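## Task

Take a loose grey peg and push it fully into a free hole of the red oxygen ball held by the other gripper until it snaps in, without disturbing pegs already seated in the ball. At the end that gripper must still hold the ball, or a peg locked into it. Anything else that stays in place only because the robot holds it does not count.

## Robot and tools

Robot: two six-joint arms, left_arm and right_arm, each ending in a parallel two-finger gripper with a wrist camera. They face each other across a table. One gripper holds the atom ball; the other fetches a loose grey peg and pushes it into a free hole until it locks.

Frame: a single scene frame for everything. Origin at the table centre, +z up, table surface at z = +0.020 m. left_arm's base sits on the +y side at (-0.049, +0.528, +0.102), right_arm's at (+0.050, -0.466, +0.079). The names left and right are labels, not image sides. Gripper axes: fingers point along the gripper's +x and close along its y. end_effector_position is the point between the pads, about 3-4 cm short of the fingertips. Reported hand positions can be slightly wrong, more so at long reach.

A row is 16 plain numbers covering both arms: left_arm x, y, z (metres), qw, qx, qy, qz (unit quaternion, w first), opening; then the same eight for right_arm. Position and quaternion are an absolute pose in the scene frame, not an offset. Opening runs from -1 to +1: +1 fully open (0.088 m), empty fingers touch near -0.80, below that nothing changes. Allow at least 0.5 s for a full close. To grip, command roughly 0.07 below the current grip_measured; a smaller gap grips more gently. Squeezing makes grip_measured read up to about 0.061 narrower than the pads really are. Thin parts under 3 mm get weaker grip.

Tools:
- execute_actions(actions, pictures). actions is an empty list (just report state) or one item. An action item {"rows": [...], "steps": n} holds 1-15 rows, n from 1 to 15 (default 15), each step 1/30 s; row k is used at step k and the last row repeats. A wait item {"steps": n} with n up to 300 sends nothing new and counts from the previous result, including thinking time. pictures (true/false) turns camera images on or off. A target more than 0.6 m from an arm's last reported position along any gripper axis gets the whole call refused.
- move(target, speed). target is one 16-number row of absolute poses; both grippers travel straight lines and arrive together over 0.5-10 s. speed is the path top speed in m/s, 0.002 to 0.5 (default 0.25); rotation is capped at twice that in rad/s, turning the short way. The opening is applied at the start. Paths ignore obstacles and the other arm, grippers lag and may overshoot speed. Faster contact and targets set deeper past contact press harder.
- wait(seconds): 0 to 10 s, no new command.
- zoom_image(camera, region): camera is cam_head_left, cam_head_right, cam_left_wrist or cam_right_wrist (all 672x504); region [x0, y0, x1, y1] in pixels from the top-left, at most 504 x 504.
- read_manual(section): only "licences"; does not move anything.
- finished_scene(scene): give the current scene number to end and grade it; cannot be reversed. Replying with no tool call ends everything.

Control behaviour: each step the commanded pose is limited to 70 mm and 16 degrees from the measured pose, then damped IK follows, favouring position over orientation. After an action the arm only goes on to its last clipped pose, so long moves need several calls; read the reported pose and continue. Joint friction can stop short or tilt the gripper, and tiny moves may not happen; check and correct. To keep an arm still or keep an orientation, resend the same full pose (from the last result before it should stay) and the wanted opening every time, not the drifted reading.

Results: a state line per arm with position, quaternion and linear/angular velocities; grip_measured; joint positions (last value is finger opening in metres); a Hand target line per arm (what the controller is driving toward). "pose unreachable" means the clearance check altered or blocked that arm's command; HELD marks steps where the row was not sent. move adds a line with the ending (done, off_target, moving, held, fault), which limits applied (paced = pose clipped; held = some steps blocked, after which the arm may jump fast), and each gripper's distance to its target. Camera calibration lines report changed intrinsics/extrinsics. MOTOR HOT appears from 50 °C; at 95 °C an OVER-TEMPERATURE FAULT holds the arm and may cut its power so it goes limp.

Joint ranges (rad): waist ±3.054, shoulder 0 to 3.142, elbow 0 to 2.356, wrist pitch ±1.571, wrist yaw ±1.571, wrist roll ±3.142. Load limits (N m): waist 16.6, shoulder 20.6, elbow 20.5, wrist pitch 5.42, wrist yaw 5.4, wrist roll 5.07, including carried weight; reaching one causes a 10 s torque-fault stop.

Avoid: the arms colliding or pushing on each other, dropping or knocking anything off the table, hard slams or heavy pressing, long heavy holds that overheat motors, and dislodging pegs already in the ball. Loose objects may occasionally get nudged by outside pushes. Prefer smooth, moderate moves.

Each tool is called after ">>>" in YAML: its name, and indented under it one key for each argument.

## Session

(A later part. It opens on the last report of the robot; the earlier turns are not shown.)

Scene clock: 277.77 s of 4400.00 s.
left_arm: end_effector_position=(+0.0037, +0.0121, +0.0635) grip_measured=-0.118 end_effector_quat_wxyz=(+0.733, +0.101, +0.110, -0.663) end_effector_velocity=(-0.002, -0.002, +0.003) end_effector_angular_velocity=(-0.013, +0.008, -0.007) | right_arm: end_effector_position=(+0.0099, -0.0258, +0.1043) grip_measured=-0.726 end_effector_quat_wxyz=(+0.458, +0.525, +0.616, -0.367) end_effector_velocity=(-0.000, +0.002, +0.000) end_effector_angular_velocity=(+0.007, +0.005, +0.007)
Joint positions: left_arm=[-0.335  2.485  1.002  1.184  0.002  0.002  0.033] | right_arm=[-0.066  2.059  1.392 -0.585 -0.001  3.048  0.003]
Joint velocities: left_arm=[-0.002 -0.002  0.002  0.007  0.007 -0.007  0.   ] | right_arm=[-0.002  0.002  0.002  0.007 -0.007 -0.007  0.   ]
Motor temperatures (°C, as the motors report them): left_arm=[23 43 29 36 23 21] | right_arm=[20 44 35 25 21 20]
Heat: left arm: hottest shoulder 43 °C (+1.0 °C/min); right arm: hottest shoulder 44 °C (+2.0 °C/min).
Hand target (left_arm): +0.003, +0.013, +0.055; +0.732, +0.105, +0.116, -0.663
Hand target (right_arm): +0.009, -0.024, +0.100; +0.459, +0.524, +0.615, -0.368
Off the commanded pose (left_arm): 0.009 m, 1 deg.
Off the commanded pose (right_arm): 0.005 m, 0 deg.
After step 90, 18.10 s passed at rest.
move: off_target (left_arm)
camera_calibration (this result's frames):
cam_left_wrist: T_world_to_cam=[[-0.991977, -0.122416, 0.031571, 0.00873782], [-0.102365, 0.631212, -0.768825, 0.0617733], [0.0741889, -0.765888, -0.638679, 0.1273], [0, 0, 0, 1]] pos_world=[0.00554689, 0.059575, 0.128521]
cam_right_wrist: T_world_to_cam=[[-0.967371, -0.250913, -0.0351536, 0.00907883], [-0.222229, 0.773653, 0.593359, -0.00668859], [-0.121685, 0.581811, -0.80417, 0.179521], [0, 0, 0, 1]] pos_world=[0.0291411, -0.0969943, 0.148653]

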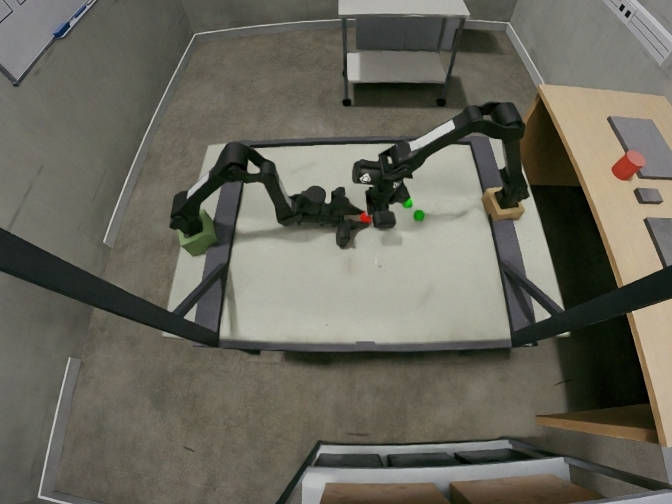

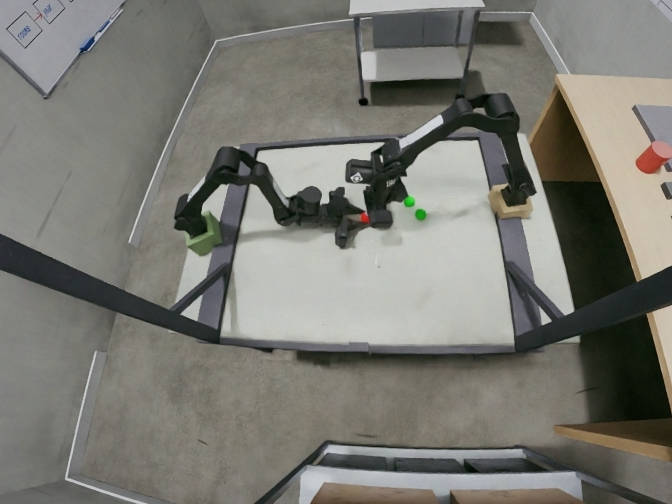

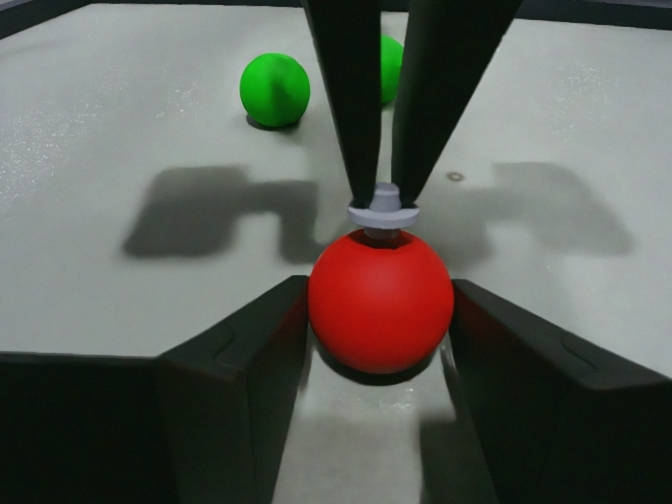

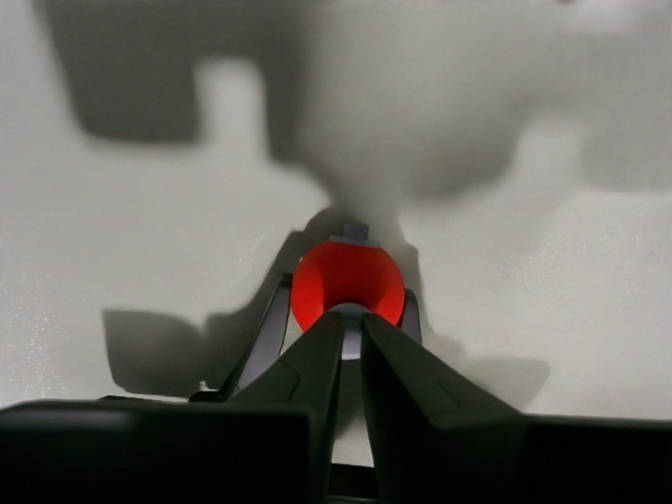

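>>> execute_actions:
  actions:
    - {"rows":[[0.003,0.013,0.055,0.7323,0.105,0.116,-0.6628,-0.19,0.0089,-0.0245,0.0994,0.4599,0.5241,0.6150,-0.3688,-0.82],[0.003,0.013,0.055,0.7323,0.105,0.116,-0.6628,-0.19,0.0089,-0.0249,0.0987,0.4602,0.5238,0.6146,-0.3692,-0.82],[0.003,0.013,0.055,0.7323,0.105,0.116,-0.6628,-0.19,0.0090,-0.0252,0.0979,0.4606,0.5236,0.6143,-0.3697,-0.82],[0.003,0.013,0.055,0.7323,0.105,0.116,-0.6628,-0.19,0.0090,-0.0256,0.0971,0.4609,0.5233,0.6139,-0.3702,-0.82],[0.003,0.013,0.055,0.7323,0.105,0.116,-0.6628,-0.19,0.0091,-0.0260,0.0964,0.4613,0.5231,0.6136,-0.3707,-0.82],[0.003,0.013,0.055,0.7323,0.105,0.116,-0.6628,-0.19,0.0091,-0.0264,0.0956,0.4616,0.5228,0.6133,-0.3711,-0.82],[0.003,0.013,0.055,0.7323,0.105,0.116,-0.6628,-0.19,0.0092,-0.0268,0.0948,0.4620,0.5226,0.6129,-0.3716,-0.82],[0.003,0.013,0.055,0.7323,0.105,0.116,-0.6628,-0.19,0.0092,-0.0271,0.0940,0.4623,0.5223,0.6126,-0.3721,-0.82],[0.003,0.013,0.055,0.7323,0.105,0.116,-0.6628,-0.19,0.0093,-0.0275,0.0933,0.4627,0.5221,0.6122,-0.3725,-0.82],[0.003,0.013,0.055,0.7323,0.105,0.116,-0.6628,-0.19,0.0093,-0.0279,0.0925,0.4630,0.5218,0.6119,-0.3730,-0.82]],"steps":15}

>>> zoom_image:
  camera: "cam_left_wrist"
  region: [320, 140, 450, 280]

Scene clock: 294.90 s of 4400.00 s.
left_arm: end_effector_position=(+0.0037, +0.0121, +0.0635) grip_measured=-0.118 end_effector_quat_wxyz=(+0.733, +0.101, +0.110, -0.663) end_effector_velocity=(-0.000, -0.001, +0.003) end_effector_angular_velocity=(-0.003, +0.005, +0.007) | right_arm: end_effector_position=(+0.0098, -0.0243, +0.1023) grip_measured=-0.726 end_effector_quat_wxyz=(+0.456, +0.527, +0.617, -0.367) end_effector_velocity=(+0.000, -0.005, -0.001) end_effector_angular_velocity=(-0.022, +0.003, +0.007)
Joint positions: left_arm=[-0.335  2.485  1.002  1.184  0.002  0.002  0.033] | right_arm=[-0.066  2.065  1.393 -0.577 -0.001  3.05   0.003]
Joint velocities: left_arm=[-0.002 -0.007  0.002 -0.007 -0.007 -0.007 -0.   ] | right_arm=[-0.002 -0.002 -0.002 -0.022 -0.007 -0.007  0.   ]
Motor temperatures (°C, as the motors report them): left_arm=[23 43 29 37 23 21] | right_arm=[20 44 35 25 21 20]
Heat: left arm: hottest shoulder 43 °C (+1.0 °C/min); right arm: hottest shoulder 44 °C (+1.0 °C/min).
Hand target (left_arm): +0.003, +0.013, +0.055; +0.732, +0.105, +0.116, -0.663
Hand target (right_arm): +0.009, -0.028, +0.093; +0.463, +0.522, +0.612, -0.373
Off the commanded pose (left_arm): 0.009 m, 1 deg.
Off the commanded pose (right_arm): 0.010 m, 1 deg.
Steps of this call (steps 1 to 90: nothing new was sent; then 13.63 s passed at rest; steps 91 to 105: all 15 steps of this action). Readings (end_effector_position):
91: left_arm (+0.0037, +0.0121, +0.0635) | right_arm (+0.0099, -0.0255, +0.1045)
92: left_arm (+0.0037, +0.0121, +0.0635) | right_arm (+0.0099, -0.0254, +0.1044)
94: left_arm (+0.0037, +0.0121, +0.0635) | right_arm (+0.0099, -0.0252, +0.1042)
98: left_arm (+0.0037, +0.0121, +0.0635) | right_arm (+0.0098, -0.0246, +0.1032)
105: the state above
camera_calibration (this result's frames):
cam_left_wrist: T_world_to_cam=[[-0.991977, -0.122416, 0.031571, 0.00873782], [-0.102365, 0.631212, -0.768825, 0.0617733], [0.0741889, -0.765888, -0.638679, 0.1273], [0, 0, 0, 1]] pos_world=[0.00554689, 0.059575, 0.128521]
cam_right_wrist: T_world_to_cam=[[-0.967948, -0.24872, -0.0348733, 0.0092784], [-0.219979, 0.772592, 0.595576, -0.00696967], [-0.121189, 0.584157, -0.802542, 0.176986], [0, 0, 0, 1]] pos_world=[0.0288965, -0.0956952, 0.146513]

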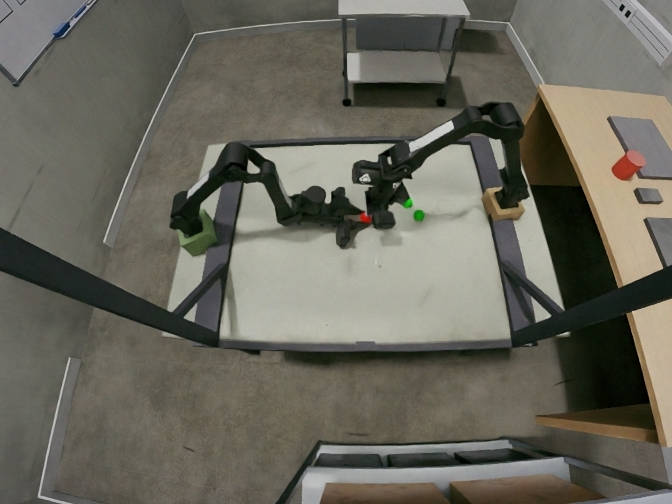

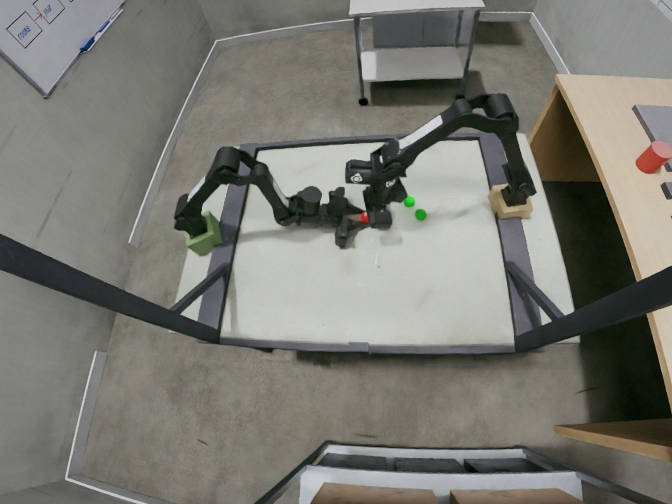

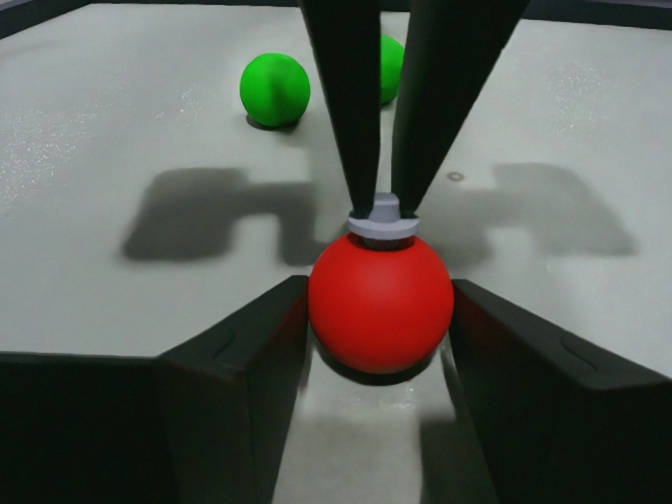

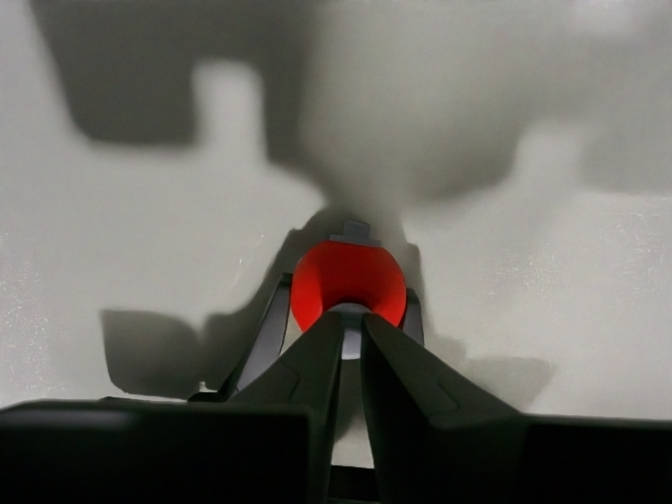

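Region (320, 140, 450, 280) of cam_left_wrist's 672x504 image, scaled by 3.600, with more detail than that image has; it fills the left 468 columns of this view, and the rest is white.

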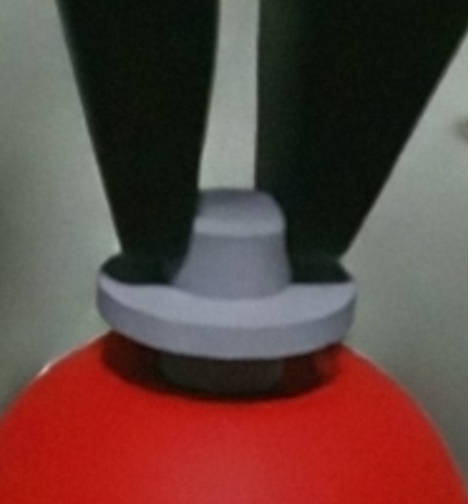

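>>> execute_actions:
  actions:
    - {"rows":[[0.003,0.013,0.055,0.7323,0.105,0.116,-0.6628,-0.19,0.0093,-0.0283,0.0919,0.4635,0.5214,0.6115,-0.3735,-0.82],[0.003,0.013,0.055,0.7323,0.105,0.116,-0.6628,-0.19,0.0094,-0.0286,0.0912,0.4640,0.5211,0.6112,-0.3740,-0.82],[0.003,0.013,0.055,0.7323,0.105,0.116,-0.6628,-0.19,0.0094,-0.0289,0.0905,0.4645,0.5207,0.6108,-0.3745,-0.82],[0.003,0.013,0.055,0.7323,0.105,0.116,-0.6628,-0.19,0.0094,-0.0292,0.0898,0.4650,0.5203,0.6105,-0.3750,-0.82],[0.003,0.013,0.055,0.7323,0.105,0.116,-0.6628,-0.19,0.0095,-0.0295,0.0892,0.4656,0.5200,0.6101,-0.3755,-0.82],[0.003,0.013,0.055,0.7323,0.105,0.116,-0.6628,-0.19,0.0095,-0.0298,0.0885,0.4661,0.5196,0.6097,-0.3760,-0.82],[0.003,0.013,0.055,0.7323,0.105,0.116,-0.6628,-0.19,0.0095,-0.0300,0.0878,0.4666,0.5192,0.6094,-0.3765,-0.82],[0.003,0.013,0.055,0.7323,0.105,0.116,-0.6628,-0.19,0.0095,-0.0303,0.0871,0.4671,0.5188,0.6090,-0.3770,-0.82],[0.003,0.013,0.055,0.7323,0.105,0.116,-0.6628,-0.19,0.0096,-0.0306,0.0865,0.4676,0.5185,0.6087,-0.3775,-0.82],[0.003,0.013,0.055,0.7323,0.105,0.116,-0.6628,-0.19,0.0096,-0.0308,0.0858,0.4681,0.5181,0.6083,-0.3780,-0.82]],"steps":15}

>>> zoom_image:
  camera: "cam_left_wrist"
  region: [320, 140, 450, 280]

Scene clock: 307.33 s of 4400.00 s.
left_arm: end_effector_position=(+0.0037, +0.0121, +0.0635) grip_measured=-0.118 end_effector_quat_wxyz=(+0.733, +0.101, +0.110, -0.663) end_effector_velocity=(+0.002, +0.001, -0.002) end_effector_angular_velocity=(+0.016, +0.016, +0.025) | right_arm: end_effector_position=(+0.0093, -0.0257, +0.0985) grip_measured=-0.726 end_effector_quat_wxyz=(+0.459, +0.524, +0.615, -0.369) end_effector_velocity=(+0.002, -0.002, -0.002) end_effector_angular_velocity=(-0.013, +0.004, +0.002)
Joint positions: left_arm=[-0.335  2.485  1.002  1.184  0.002  0.002  0.033] | right_arm=[-0.065  2.072  1.389 -0.574 -0.001  3.05   0.003]
Joint velocities: left_arm=[-0.002 -0.007 -0.002 -0.022 -0.022 -0.022 -0.   ] | right_arm=[-0.007  0.002 -0.002 -0.007 -0.007 -0.007 -0.   ]
Motor temperatures (°C, as the motors report them): left_arm=[23 43 29 37 23 21] | right_arm=[20 44 34 25 21 20]
Heat: left arm: hottest shoulder 43 °C (+0.0 °C/min); right arm: hottest shoulder 44 °C (+1.0 °C/min).
Hand target (left_arm): +0.003, +0.013, +0.055; +0.732, +0.105, +0.116, -0.663
Hand target (right_arm): +0.009, -0.031, +0.086; +0.468, +0.518, +0.608, -0.378
Off the commanded pose (left_arm): 0.009 m, 1 deg.
Off the commanded pose (right_arm): 0.014 m, 2 deg.
Steps of this call (steps 1 to 90: nothing new was sent; then 8.93 s passed at rest; steps 91 to 105: all 15 steps of this action). Readings (end_effector_position):
91: left_arm (+0.0037, +0.0121, +0.0635) | right_arm (+0.0098, -0.0244, +0.1023)
92: left_arm (+0.0037, +0.0121, +0.0635) | right_arm (+0.0098, -0.0244, +0.1023)
94: left_arm (+0.0037, +0.0121, +0.0635) | right_arm (+0.0098, -0.0245, +0.1019)
98: left_arm (+0.0037, +0.0121, +0.0635) | right_arm (+0.0097, -0.0252, +0.1002)
105: the state above
camera_calibration (this result's frames):
cam_left_wrist: T_world_to_cam=[[-0.991977, -0.122416, 0.031571, 0.00873782], [-0.102365, 0.631212, -0.768825, 0.0617733], [0.0741889, -0.765888, -0.638679, 0.1273], [0, 0, 0, 1]] pos_world=[0.00554689, 0.059575, 0.128521]
cam_right_wrist: T_world_to_cam=[[-0.96754, -0.250482, -0.0335279, 0.00808975], [-0.221615, 0.777205, 0.588931, -0.00295487], [-0.121459, 0.577244, -0.807488, 0.174905], [0, 0, 0, 1]] pos_world=[0.028416, -0.0966399, 0.143245]

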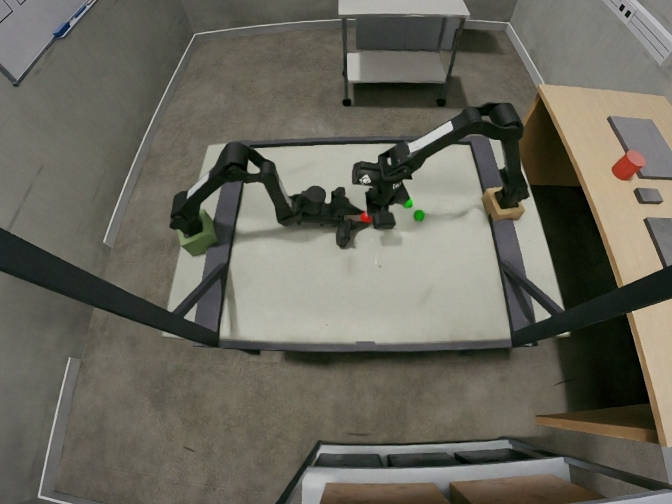

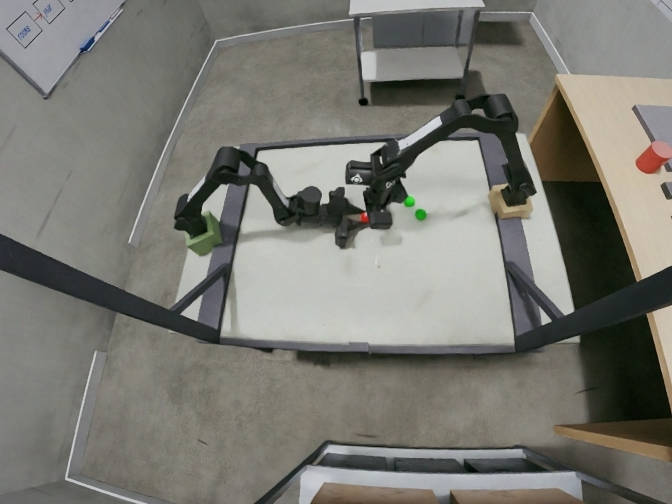

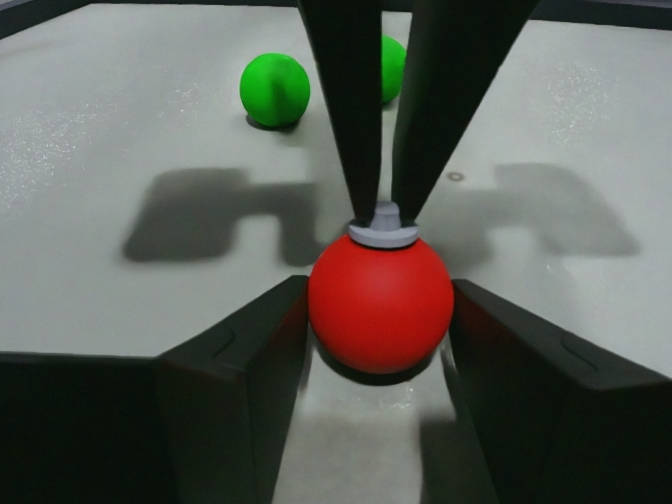

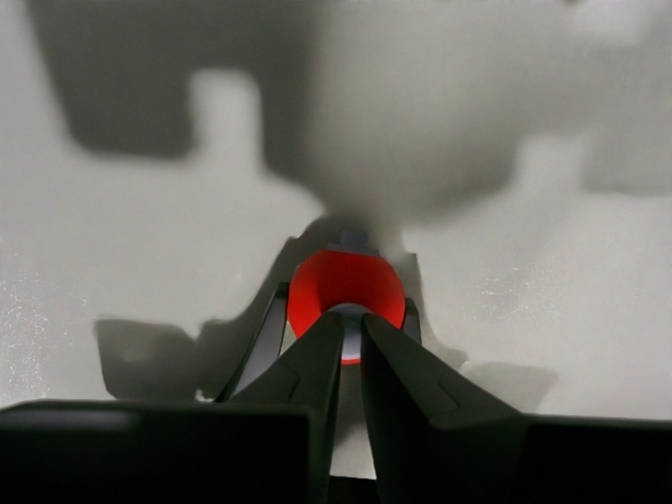

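Region (320, 140, 450, 280) of cam_left_wrist's 672x504 image, scaled by 3.600, with more detail than that image has; it fills the left 468 columns of this view, and the rest is white.

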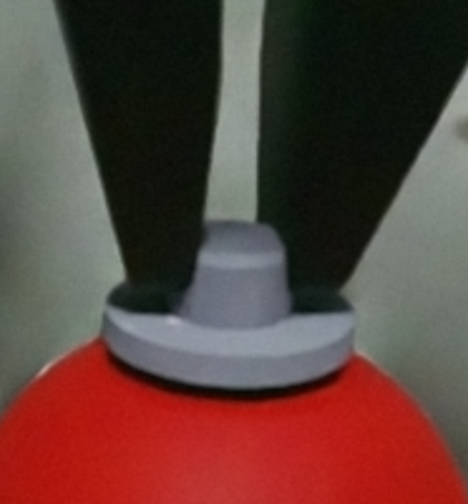

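>>> execute_actions:
  actions:
    - {"rows":[[0.003,0.013,0.055,0.7323,0.105,0.116,-0.6628,-0.19,0.0096,-0.0306,0.0854,0.4681,0.5181,0.6083,-0.3780,-0.82],[0.003,0.013,0.055,0.7323,0.105,0.116,-0.6628,-0.19,0.0096,-0.0304,0.0850,0.4681,0.5181,0.6083,-0.3780,-0.82],[0.003,0.013,0.055,0.7323,0.105,0.116,-0.6628,-0.19,0.0096,-0.0303,0.0846,0.4681,0.5181,0.6083,-0.3780,-0.82],[0.003,0.013,0.055,0.7323,0.105,0.116,-0.6628,-0.19,0.0096,-0.0301,0.0842,0.4681,0.5181,0.6083,-0.3780,-0.82],[0.003,0.013,0.055,0.7323,0.105,0.116,-0.6628,-0.19,0.0095,-0.0299,0.0838,0.4681,0.5181,0.6083,-0.3780,-0.82],[0.003,0.013,0.055,0.7323,0.105,0.116,-0.6628,-0.19,0.0095,-0.0297,0.0834,0.4681,0.5181,0.6083,-0.3780,-0.82],[0.003,0.013,0.055,0.7323,0.105,0.116,-0.6628,-0.19,0.0095,-0.0296,0.0830,0.4681,0.5181,0.6083,-0.3780,-0.82],[0.003,0.013,0.055,0.7323,0.105,0.116,-0.6628,-0.19,0.0095,-0.0294,0.0826,0.4681,0.5181,0.6083,-0.3780,-0.82],[0.003,0.013,0.055,0.7323,0.105,0.116,-0.6628,-0.19,0.0095,-0.0292,0.0822,0.4681,0.5181,0.6083,-0.3780,-0.82],[0.003,0.013,0.055,0.7323,0.105,0.116,-0.6628,-0.19,0.0095,-0.0294,0.0815,0.4686,0.5177,0.6079,-0.3785,-0.82],[0.003,0.013,0.055,0.7323,0.105,0.116,-0.6628,-0.19,0.0095,-0.0297,0.0808,0.4691,0.5174,0.6076,-0.3790,-0.82],[0.003,0.013,0.055,0.7323,0.105,0.116,-0.6628,-0.19,0.0096,-0.0300,0.0801,0.4696,0.5170,0.6072,-0.3795,-0.82]],"steps":15}

>>> zoom_image:
  camera: "cam_left_wrist"
  region: [320, 140, 450, 280]

Scene clock: 319.37 s of 4400.00 s.
left_arm: end_effector_position=(+0.0037, +0.0121, +0.0635) grip_measured=-0.118 end_effector_quat_wxyz=(+0.733, +0.101, +0.110, -0.663) end_effector_velocity=(-0.002, +0.001, -0.001) end_effector_angular_velocity=(+0.006, +0.010, -0.007) | right_arm: end_effector_position=(+0.0092, -0.0252, +0.0970) grip_measured=-0.726 end_effector_quat_wxyz=(+0.459, +0.524, +0.615, -0.369) end_effector_velocity=(-0.002, +0.000, -0.001) end_effector_angular_velocity=(+0.000, +0.023, -0.003)
Joint positions: left_arm=[-0.335  2.485  1.002  1.184  0.002  0.002  0.033] | right_arm=[-0.065  2.076  1.389 -0.57  -0.001  3.05   0.003]
Joint velocities: left_arm=[-0.002 -0.002 -0.002 -0.007  0.007 -0.007 -0.   ] | right_arm=[-0.002  0.002 -0.002  0.007 -0.022  0.007 -0.   ]
Motor temperatures (°C, as the motors report them): left_arm=[23 43 29 36 23 21] | right_arm=[20 44 34 25 21 20]
Heat: left arm: hottest shoulder 43 °C (+0.0 °C/min); right arm: hottest shoulder 44 °C (+1.0 °C/min).
Hand target (left_arm): +0.003, +0.013, +0.055; +0.732, +0.105, +0.116, -0.663
Hand target (right_arm): +0.010, -0.031, +0.081; +0.469, +0.517, +0.607, -0.379
Off the commanded pose (left_arm): 0.009 m, 1 deg.
Off the commanded pose (right_arm): 0.018 m, 2 deg.
Steps of this call (steps 1 to 90: nothing new was sent; then 8.53 s passed at rest; steps 91 to 105: all 15 steps of this action). Readings (end_effector_position):
91: left_arm (+0.0037, +0.0121, +0.0635) | right_arm (+0.0093, -0.0257, +0.0985)
92: left_arm (+0.0037, +0.0121, +0.0635) | right_arm (+0.0093, -0.0257, +0.0983)
94: left_arm (+0.0037, +0.0121, +0.0635) | right_arm (+0.0093, -0.0256, +0.0982)
98: left_arm (+0.0037, +0.0121, +0.0635) | right_arm (+0.0092, -0.0253, +0.0977)
105: the state above
camera_calibration (this result's frames):
cam_left_wrist: T_world_to_cam=[[-0.991977, -0.122416, 0.031571, 0.00873782], [-0.102365, 0.631212, -0.768825, 0.0617733], [0.0741889, -0.765888, -0.638679, 0.1273], [0, 0, 0, 1]] pos_world=[0.00554689, 0.059575, 0.128521]
cam_right_wrist: T_world_to_cam=[[-0.96754, -0.250482, -0.0335279, 0.00812236], [-0.221615, 0.777205, 0.588931, -0.00248613], [-0.121459, 0.577244, -0.807488, 0.1734], [0, 0, 0, 1]] pos_world=[0.0283687, -0.0961276, 0.141755]

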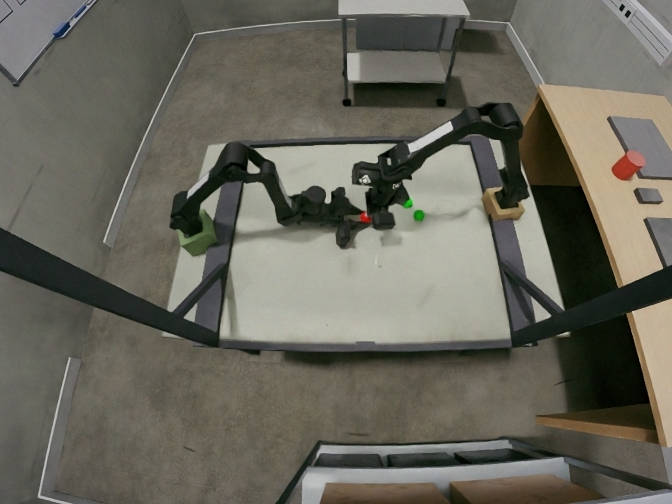

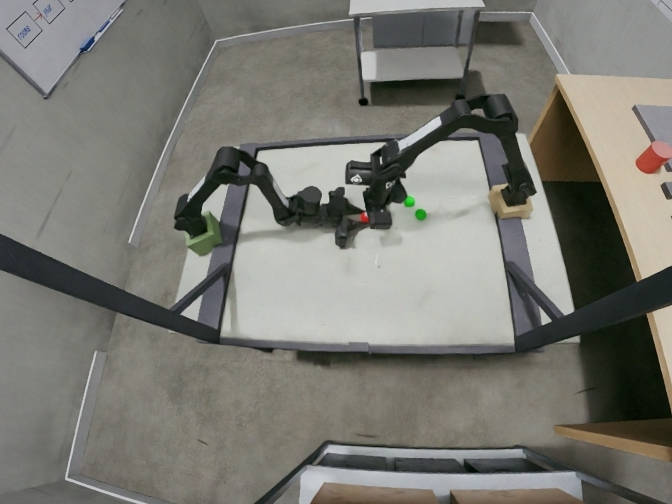

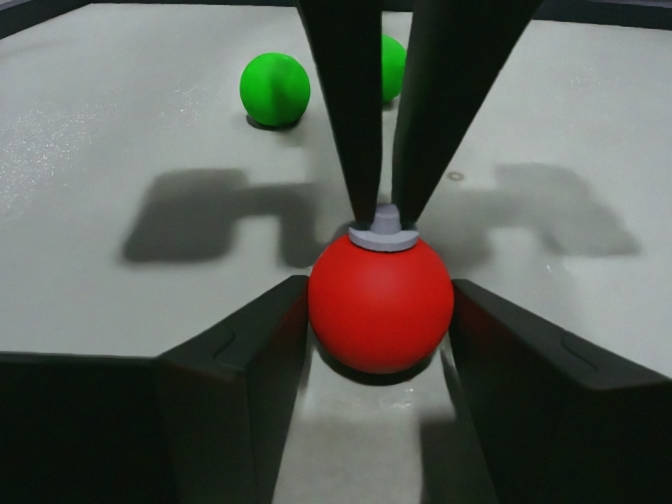

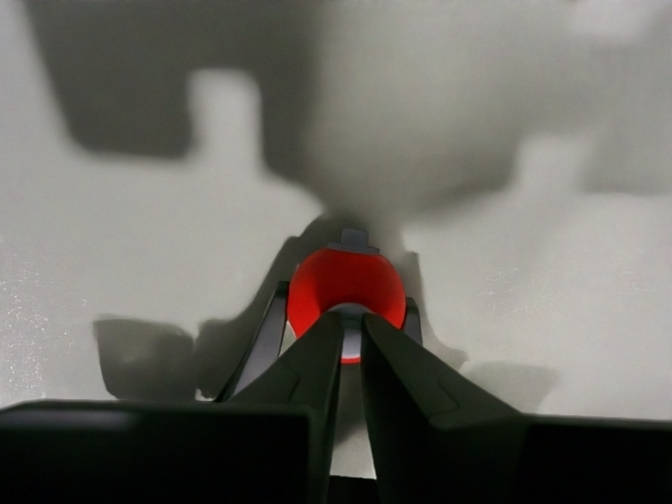

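Region (320, 140, 450, 280) of cam_left_wrist's 672x504 image, scaled by 3.600, with more detail than that image has; it fills the left 468 columns of this view, and the rest is white.

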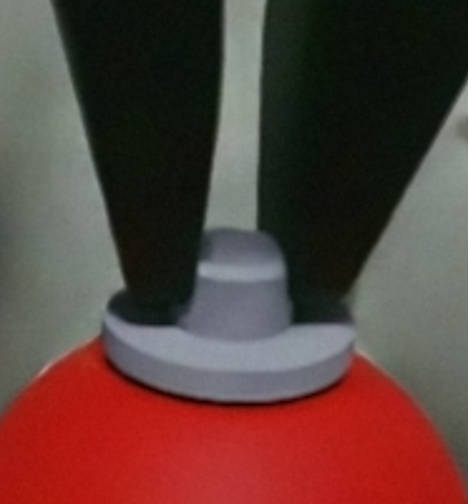

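>>> execute_actions:
  actions:
    - {"rows":[[0.003,0.013,0.055,0.7323,0.105,0.116,-0.6628,-0.19,0.0096,-0.0303,0.0794,0.4701,0.5166,0.6068,-0.3800,-0.82],[0.003,0.013,0.055,0.7323,0.105,0.116,-0.6628,-0.19,0.0096,-0.0306,0.0786,0.4707,0.5162,0.6065,-0.3805,-0.82],[0.003,0.013,0.055,0.7323,0.105,0.116,-0.6628,-0.19,0.0097,-0.0309,0.0779,0.4712,0.5158,0.6061,-0.3811,-0.82],[0.003,0.013,0.055,0.7323,0.105,0.116,-0.6628,-0.19,0.0097,-0.0312,0.0771,0.4717,0.5154,0.6057,-0.3816,-0.82],[0.003,0.013,0.055,0.7323,0.105,0.116,-0.6628,-0.19,0.0097,-0.0315,0.0764,0.4723,0.5150,0.6053,-0.3821,-0.82],[0.003,0.013,0.055,0.7323,0.105,0.116,-0.6628,-0.19,0.0098,-0.0318,0.0756,0.4728,0.5147,0.6050,-0.3826,-0.82],[0.003,0.013,0.055,0.7323,0.105,0.116,-0.6628,-0.19,0.0098,-0.0320,0.0749,0.4733,0.5143,0.6046,-0.3831,-0.82],[0.003,0.013,0.055,0.7323,0.105,0.116,-0.6628,-0.19,0.0098,-0.0323,0.0741,0.4739,0.5139,0.6042,-0.3836,-0.82],[0.003,0.013,0.055,0.7323,0.105,0.116,-0.6628,-0.19,0.0098,-0.0326,0.0734,0.4744,0.5135,0.6038,-0.3842,-0.82],[0.003,0.013,0.055,0.7323,0.105,0.116,-0.6628,-0.19,0.0099,-0.0329,0.0726,0.4749,0.5131,0.6035,-0.3847,-0.82],[0.003,0.013,0.055,0.7323,0.105,0.116,-0.6628,-0.19,0.0099,-0.0332,0.0719,0.4755,0.5127,0.6031,-0.3852,-0.82],[0.003,0.013,0.055,0.7323,0.105,0.116,-0.6628,-0.19,0.0099,-0.0335,0.0711,0.4760,0.5123,0.6027,-0.3857,-0.82]],"steps":15}

>>> zoom_image:
  camera: "cam_left_wrist"
  region: [320, 140, 450, 280]

Scene clock: 328.87 s of 4400.00 s.
left_arm: end_effector_position=(+0.0037, +0.0121, +0.0635) grip_measured=-0.118 end_effector_quat_wxyz=(+0.733, +0.101, +0.110, -0.663) end_effector_velocity=(-0.000, +0.001, -0.001) end_effector_angular_velocity=(+0.007, +0.006, +0.007) | right_arm: end_effector_position=(+0.0092, -0.0253, +0.0950) grip_measured=-0.726 end_effector_quat_wxyz=(+0.460, +0.523, +0.615, -0.370) end_effector_velocity=(+0.002, -0.002, -0.002) end_effector_angular_velocity=(-0.011, -0.010, +0.002)
Joint positions: left_arm=[-0.335  2.485  1.002  1.184  0.002  0.002  0.033] | right_arm=[-0.065  2.081  1.389 -0.569 -0.001  3.05   0.003]
Joint velocities: left_arm=[-0.002 -0.002 -0.002 -0.007 -0.007 -0.007 -0.   ] | right_arm=[-0.002  0.002 -0.002 -0.007  0.007 -0.007 -0.   ]
Motor temperatures (°C, as the motors report them): left_arm=[23 43 29 36 23 21] | right_arm=[20 43 33 25 21 20]
Heat: left arm: hottest shoulder 43 °C (+0.0 °C/min); right arm: hottest shoulder 43 °C (-1.0 °C/min).
Hand target (left_arm): +0.003, +0.013, +0.055; +0.732, +0.105, +0.116, -0.663
Hand target (right_arm): +0.010, -0.034, +0.072; +0.476, +0.512, +0.602, -0.385
Off the commanded pose (left_arm): 0.009 m, 1 deg.
Off the commanded pose (right_arm): 0.025 m, 3 deg.
Steps of this call (steps 1 to 90: nothing new was sent; then 6.00 s passed at rest; steps 91 to 105: all 15 steps of this action). Readings (end_effector_position):
91: left_arm (+0.0037, +0.0121, +0.0635) | right_arm (+0.0092, -0.0251, +0.0968)
92: left_arm (+0.0037, +0.0121, +0.0635) | right_arm (+0.0092, -0.0250, +0.0968)
94: left_arm (+0.0037, +0.0121, +0.0635) | right_arm (+0.0092, -0.0251, +0.0965)
98: left_arm (+0.0037, +0.0121, +0.0635) | right_arm (+0.0092, -0.0253, +0.0957)
105: the state above
camera_calibration (this result's frames):
cam_left_wrist: T_world_to_cam=[[-0.991977, -0.122416, 0.031571, 0.00873782], [-0.102365, 0.631212, -0.768825, 0.0617733], [0.0741889, -0.765888, -0.638679, 0.1273], [0, 0, 0, 1]] pos_world=[0.00554689, 0.059575, 0.128521]
cam_right_wrist: T_world_to_cam=[[-0.967529, -0.250608, -0.0329156, 0.00796237], [-0.221821, 0.779436, 0.585896, -0.000798035], [-0.121175, 0.574173, -0.809717, 0.172014], [0, 0, 0, 1]] pos_world=[0.0283706, -0.0961485, 0.140013]

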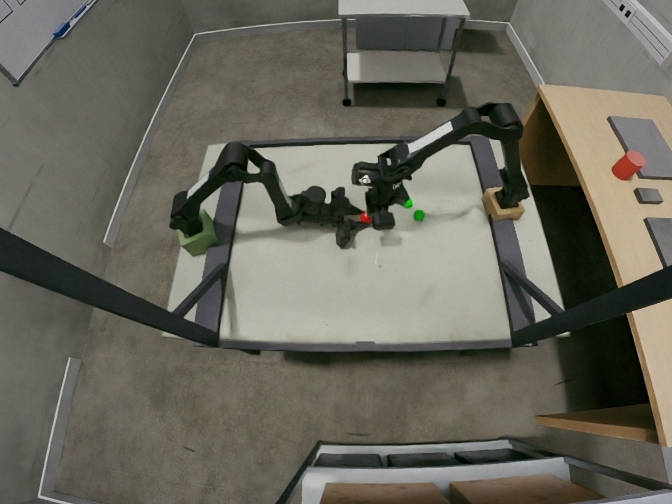

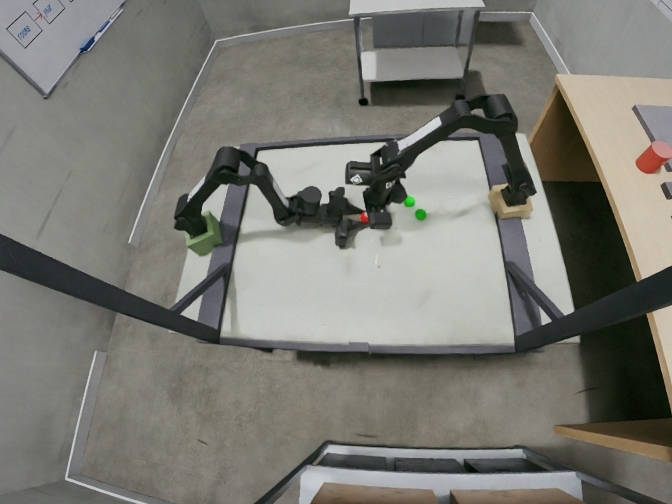

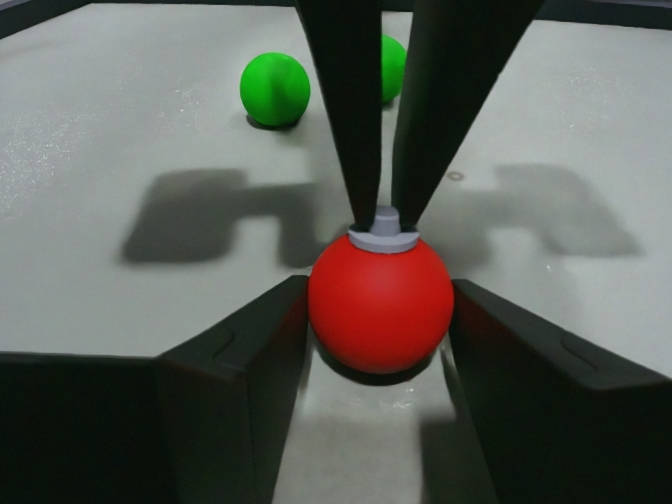

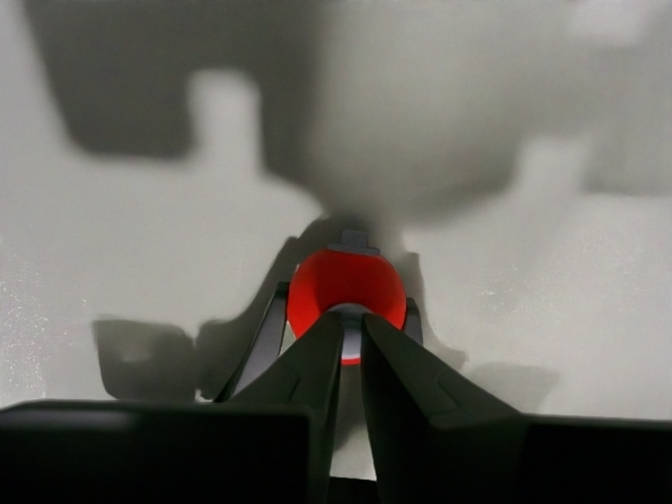

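Region (320, 140, 450, 280) of cam_left_wrist's 672x504 image, scaled by 3.600, with more detail than that image has; it fills the left 468 columns of this view, and the rest is white.

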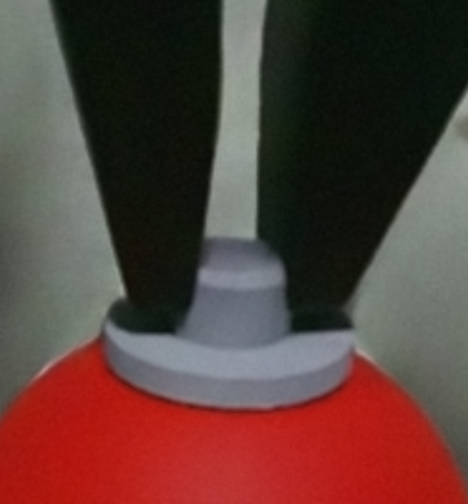

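>>> execute_actions:
  actions:
    - {"rows":[[0.003,0.013,0.055,0.7323,0.105,0.116,-0.6628,-0.19,0.0099,-0.0338,0.0704,0.4765,0.5119,0.6023,-0.3862,-0.82],[0.003,0.013,0.055,0.7323,0.105,0.116,-0.6628,-0.19,0.0100,-0.0341,0.0696,0.4770,0.5115,0.6020,-0.3867,-0.82],[0.003,0.013,0.055,0.7323,0.105,0.116,-0.6628,-0.19,0.0100,-0.0344,0.0689,0.4776,0.5112,0.6016,-0.3872,-0.82],[0.003,0.013,0.055,0.7323,0.105,0.116,-0.6628,-0.19,0.0100,-0.0347,0.0681,0.4781,0.5108,0.6012,-0.3877,-0.82],[0.003,0.013,0.055,0.7323,0.105,0.116,-0.6628,-0.19,0.0101,-0.0350,0.0674,0.4786,0.5104,0.6009,-0.3882,-0.82],[0.003,0.013,0.055,0.7323,0.105,0.116,-0.6628,-0.19,0.0101,-0.0353,0.0666,0.4791,0.5100,0.6005,-0.3887,-0.82]],"steps":12}

>>> zoom_image:
  camera: "cam_left_wrist"
  region: [320, 140, 450, 280]

Scene clock: 336.87 s of 4400.00 s.
left_arm: end_effector_position=(+0.0037, +0.0120, +0.0635) grip_measured=-0.118 end_effector_quat_wxyz=(+0.733, +0.101, +0.110, -0.664) end_effector_velocity=(+0.002, +0.001, -0.001) end_effector_angular_velocity=(+0.009, -0.013, +0.016) | right_arm: end_effector_position=(+0.0093, -0.0256, +0.0937) grip_measured=-0.726 end_effector_quat_wxyz=(+0.461, +0.523, +0.614, -0.370) end_effector_velocity=(-0.002, +0.001, +0.001) end_effector_angular_velocity=(+0.006, +0.015, +0.025)
Joint positions: left_arm=[-0.335  2.485  1.002  1.184  0.002  0.002  0.033] | right_arm=[-0.065  2.084  1.388 -0.568 -0.001  3.05   0.003]
Joint velocities: left_arm=[-0.002 -0.002 -0.002 -0.007 -0.022  0.007 -0.   ] | right_arm=[-0.002 -0.002 -0.002  0.007 -0.022 -0.022 -0.   ]
Motor temperatures (°C, as the motors report them): left_arm=[23 43 29 36 23 21] | right_arm=[20 42 33 26 21 20]
Heat: left arm: hottest shoulder 43 °C (+0.0 °C/min); right arm: hottest shoulder 42 °C (-2.0 °C/min).
Hand target (left_arm): +0.003, +0.013, +0.055; +0.732, +0.105, +0.116, -0.663
Hand target (right_arm): +0.010, -0.036, +0.068; +0.479, +0.510, +0.600, -0.389
Off the commanded pose (left_arm): 0.009 m, 1 deg.
Off the commanded pose (right_arm): 0.029 m, 4 deg.
Steps of this call (steps 1 to 90: nothing new was sent; then 4.60 s passed at rest; steps 91 to 102: all 12 steps of this action). Readings (end_effector_position):
91: left_arm (+0.0037, +0.0121, +0.0635) | right_arm (+0.0092, -0.0254, +0.0948)
92: left_arm (+0.0037, +0.0120, +0.0635) | right_arm (+0.0092, -0.0254, +0.0946)
94: left_arm (+0.0037, +0.0120, +0.0635) | right_arm (+0.0092, -0.0254, +0.0945)
98: left_arm (+0.0037, +0.0120, +0.0635) | right_arm (+0.0093, -0.0256, +0.0937)
102: the state above
camera_calibration (this result's frames):
cam_left_wrist: T_world_to_cam=[[-0.991978, -0.122405, 0.031579, 0.00873415], [-0.102335, 0.630921, -0.769069, 0.0618689], [0.0742136, -0.766131, -0.638386, 0.127316], [0, 0, 0, 1]] pos_world=[0.00554685, 0.0595753, 0.128582]
cam_right_wrist: T_world_to_cam=[[-0.967522, -0.250683, -0.032548, 0.00784527], [-0.221944, 0.78077, 0.584072, 0.000347273], [-0.121004, 0.572326, -0.811049, 0.171198], [0, 0, 0, 1]] pos_world=[0.0283833, -0.0962857, 0.138903]

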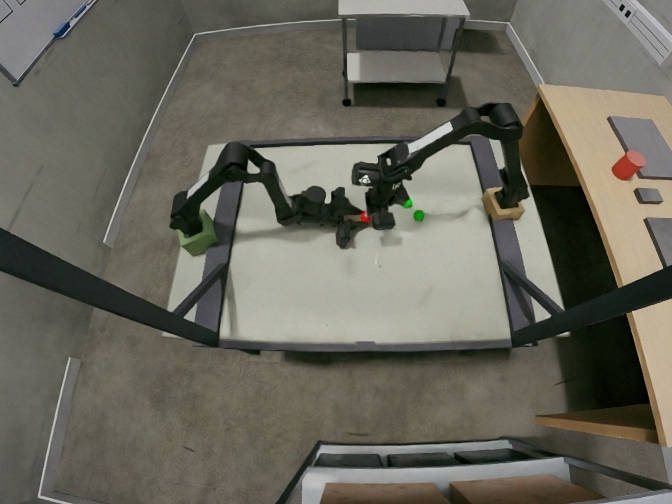

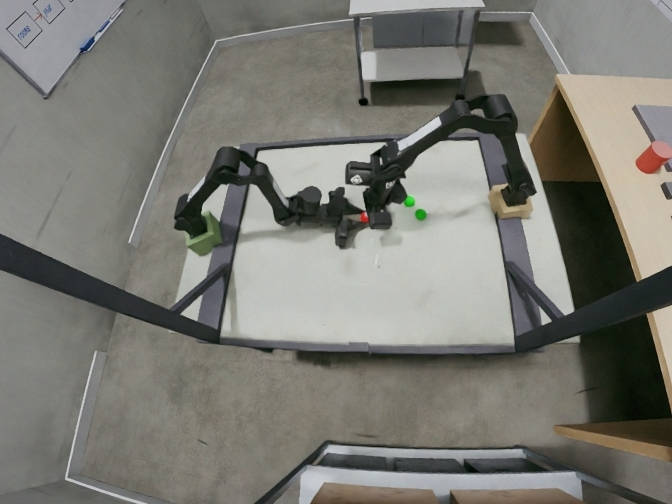

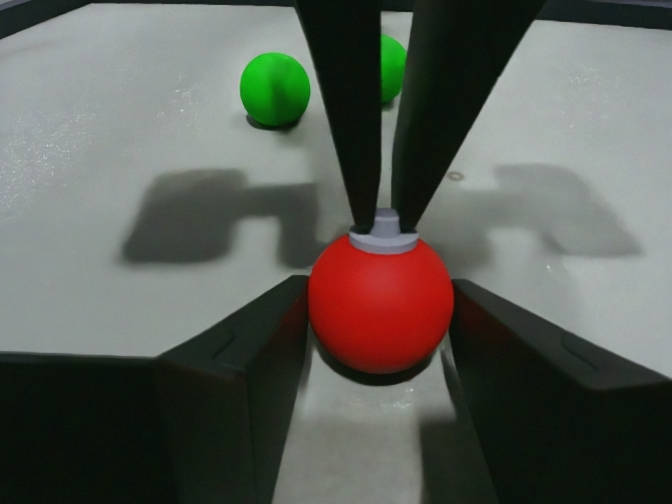

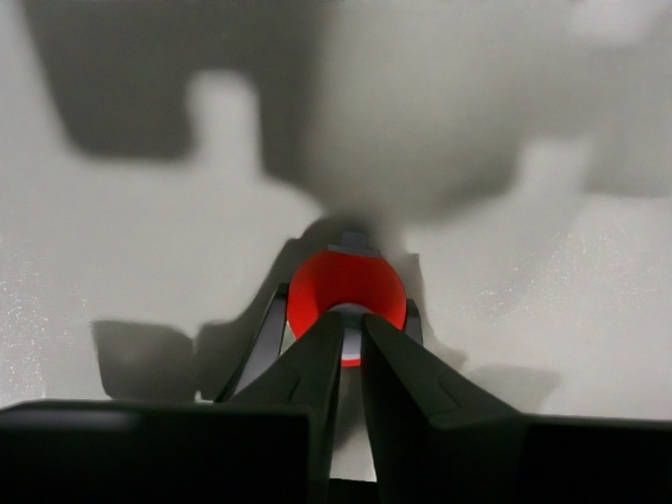

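Region (320, 140, 450, 280) of cam_left_wrist's 672x504 image, scaled by 3.600, with more detail than that image has; it fills the left 468 columns of this view, and the rest is white.

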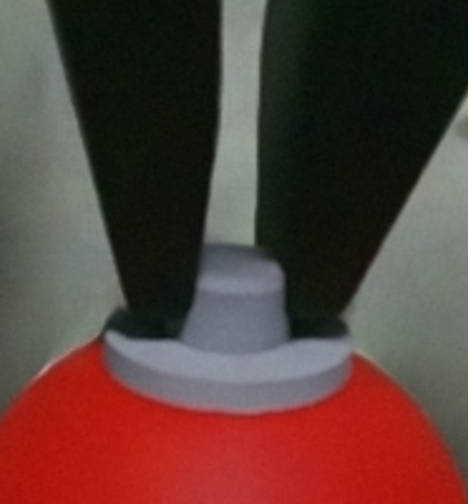

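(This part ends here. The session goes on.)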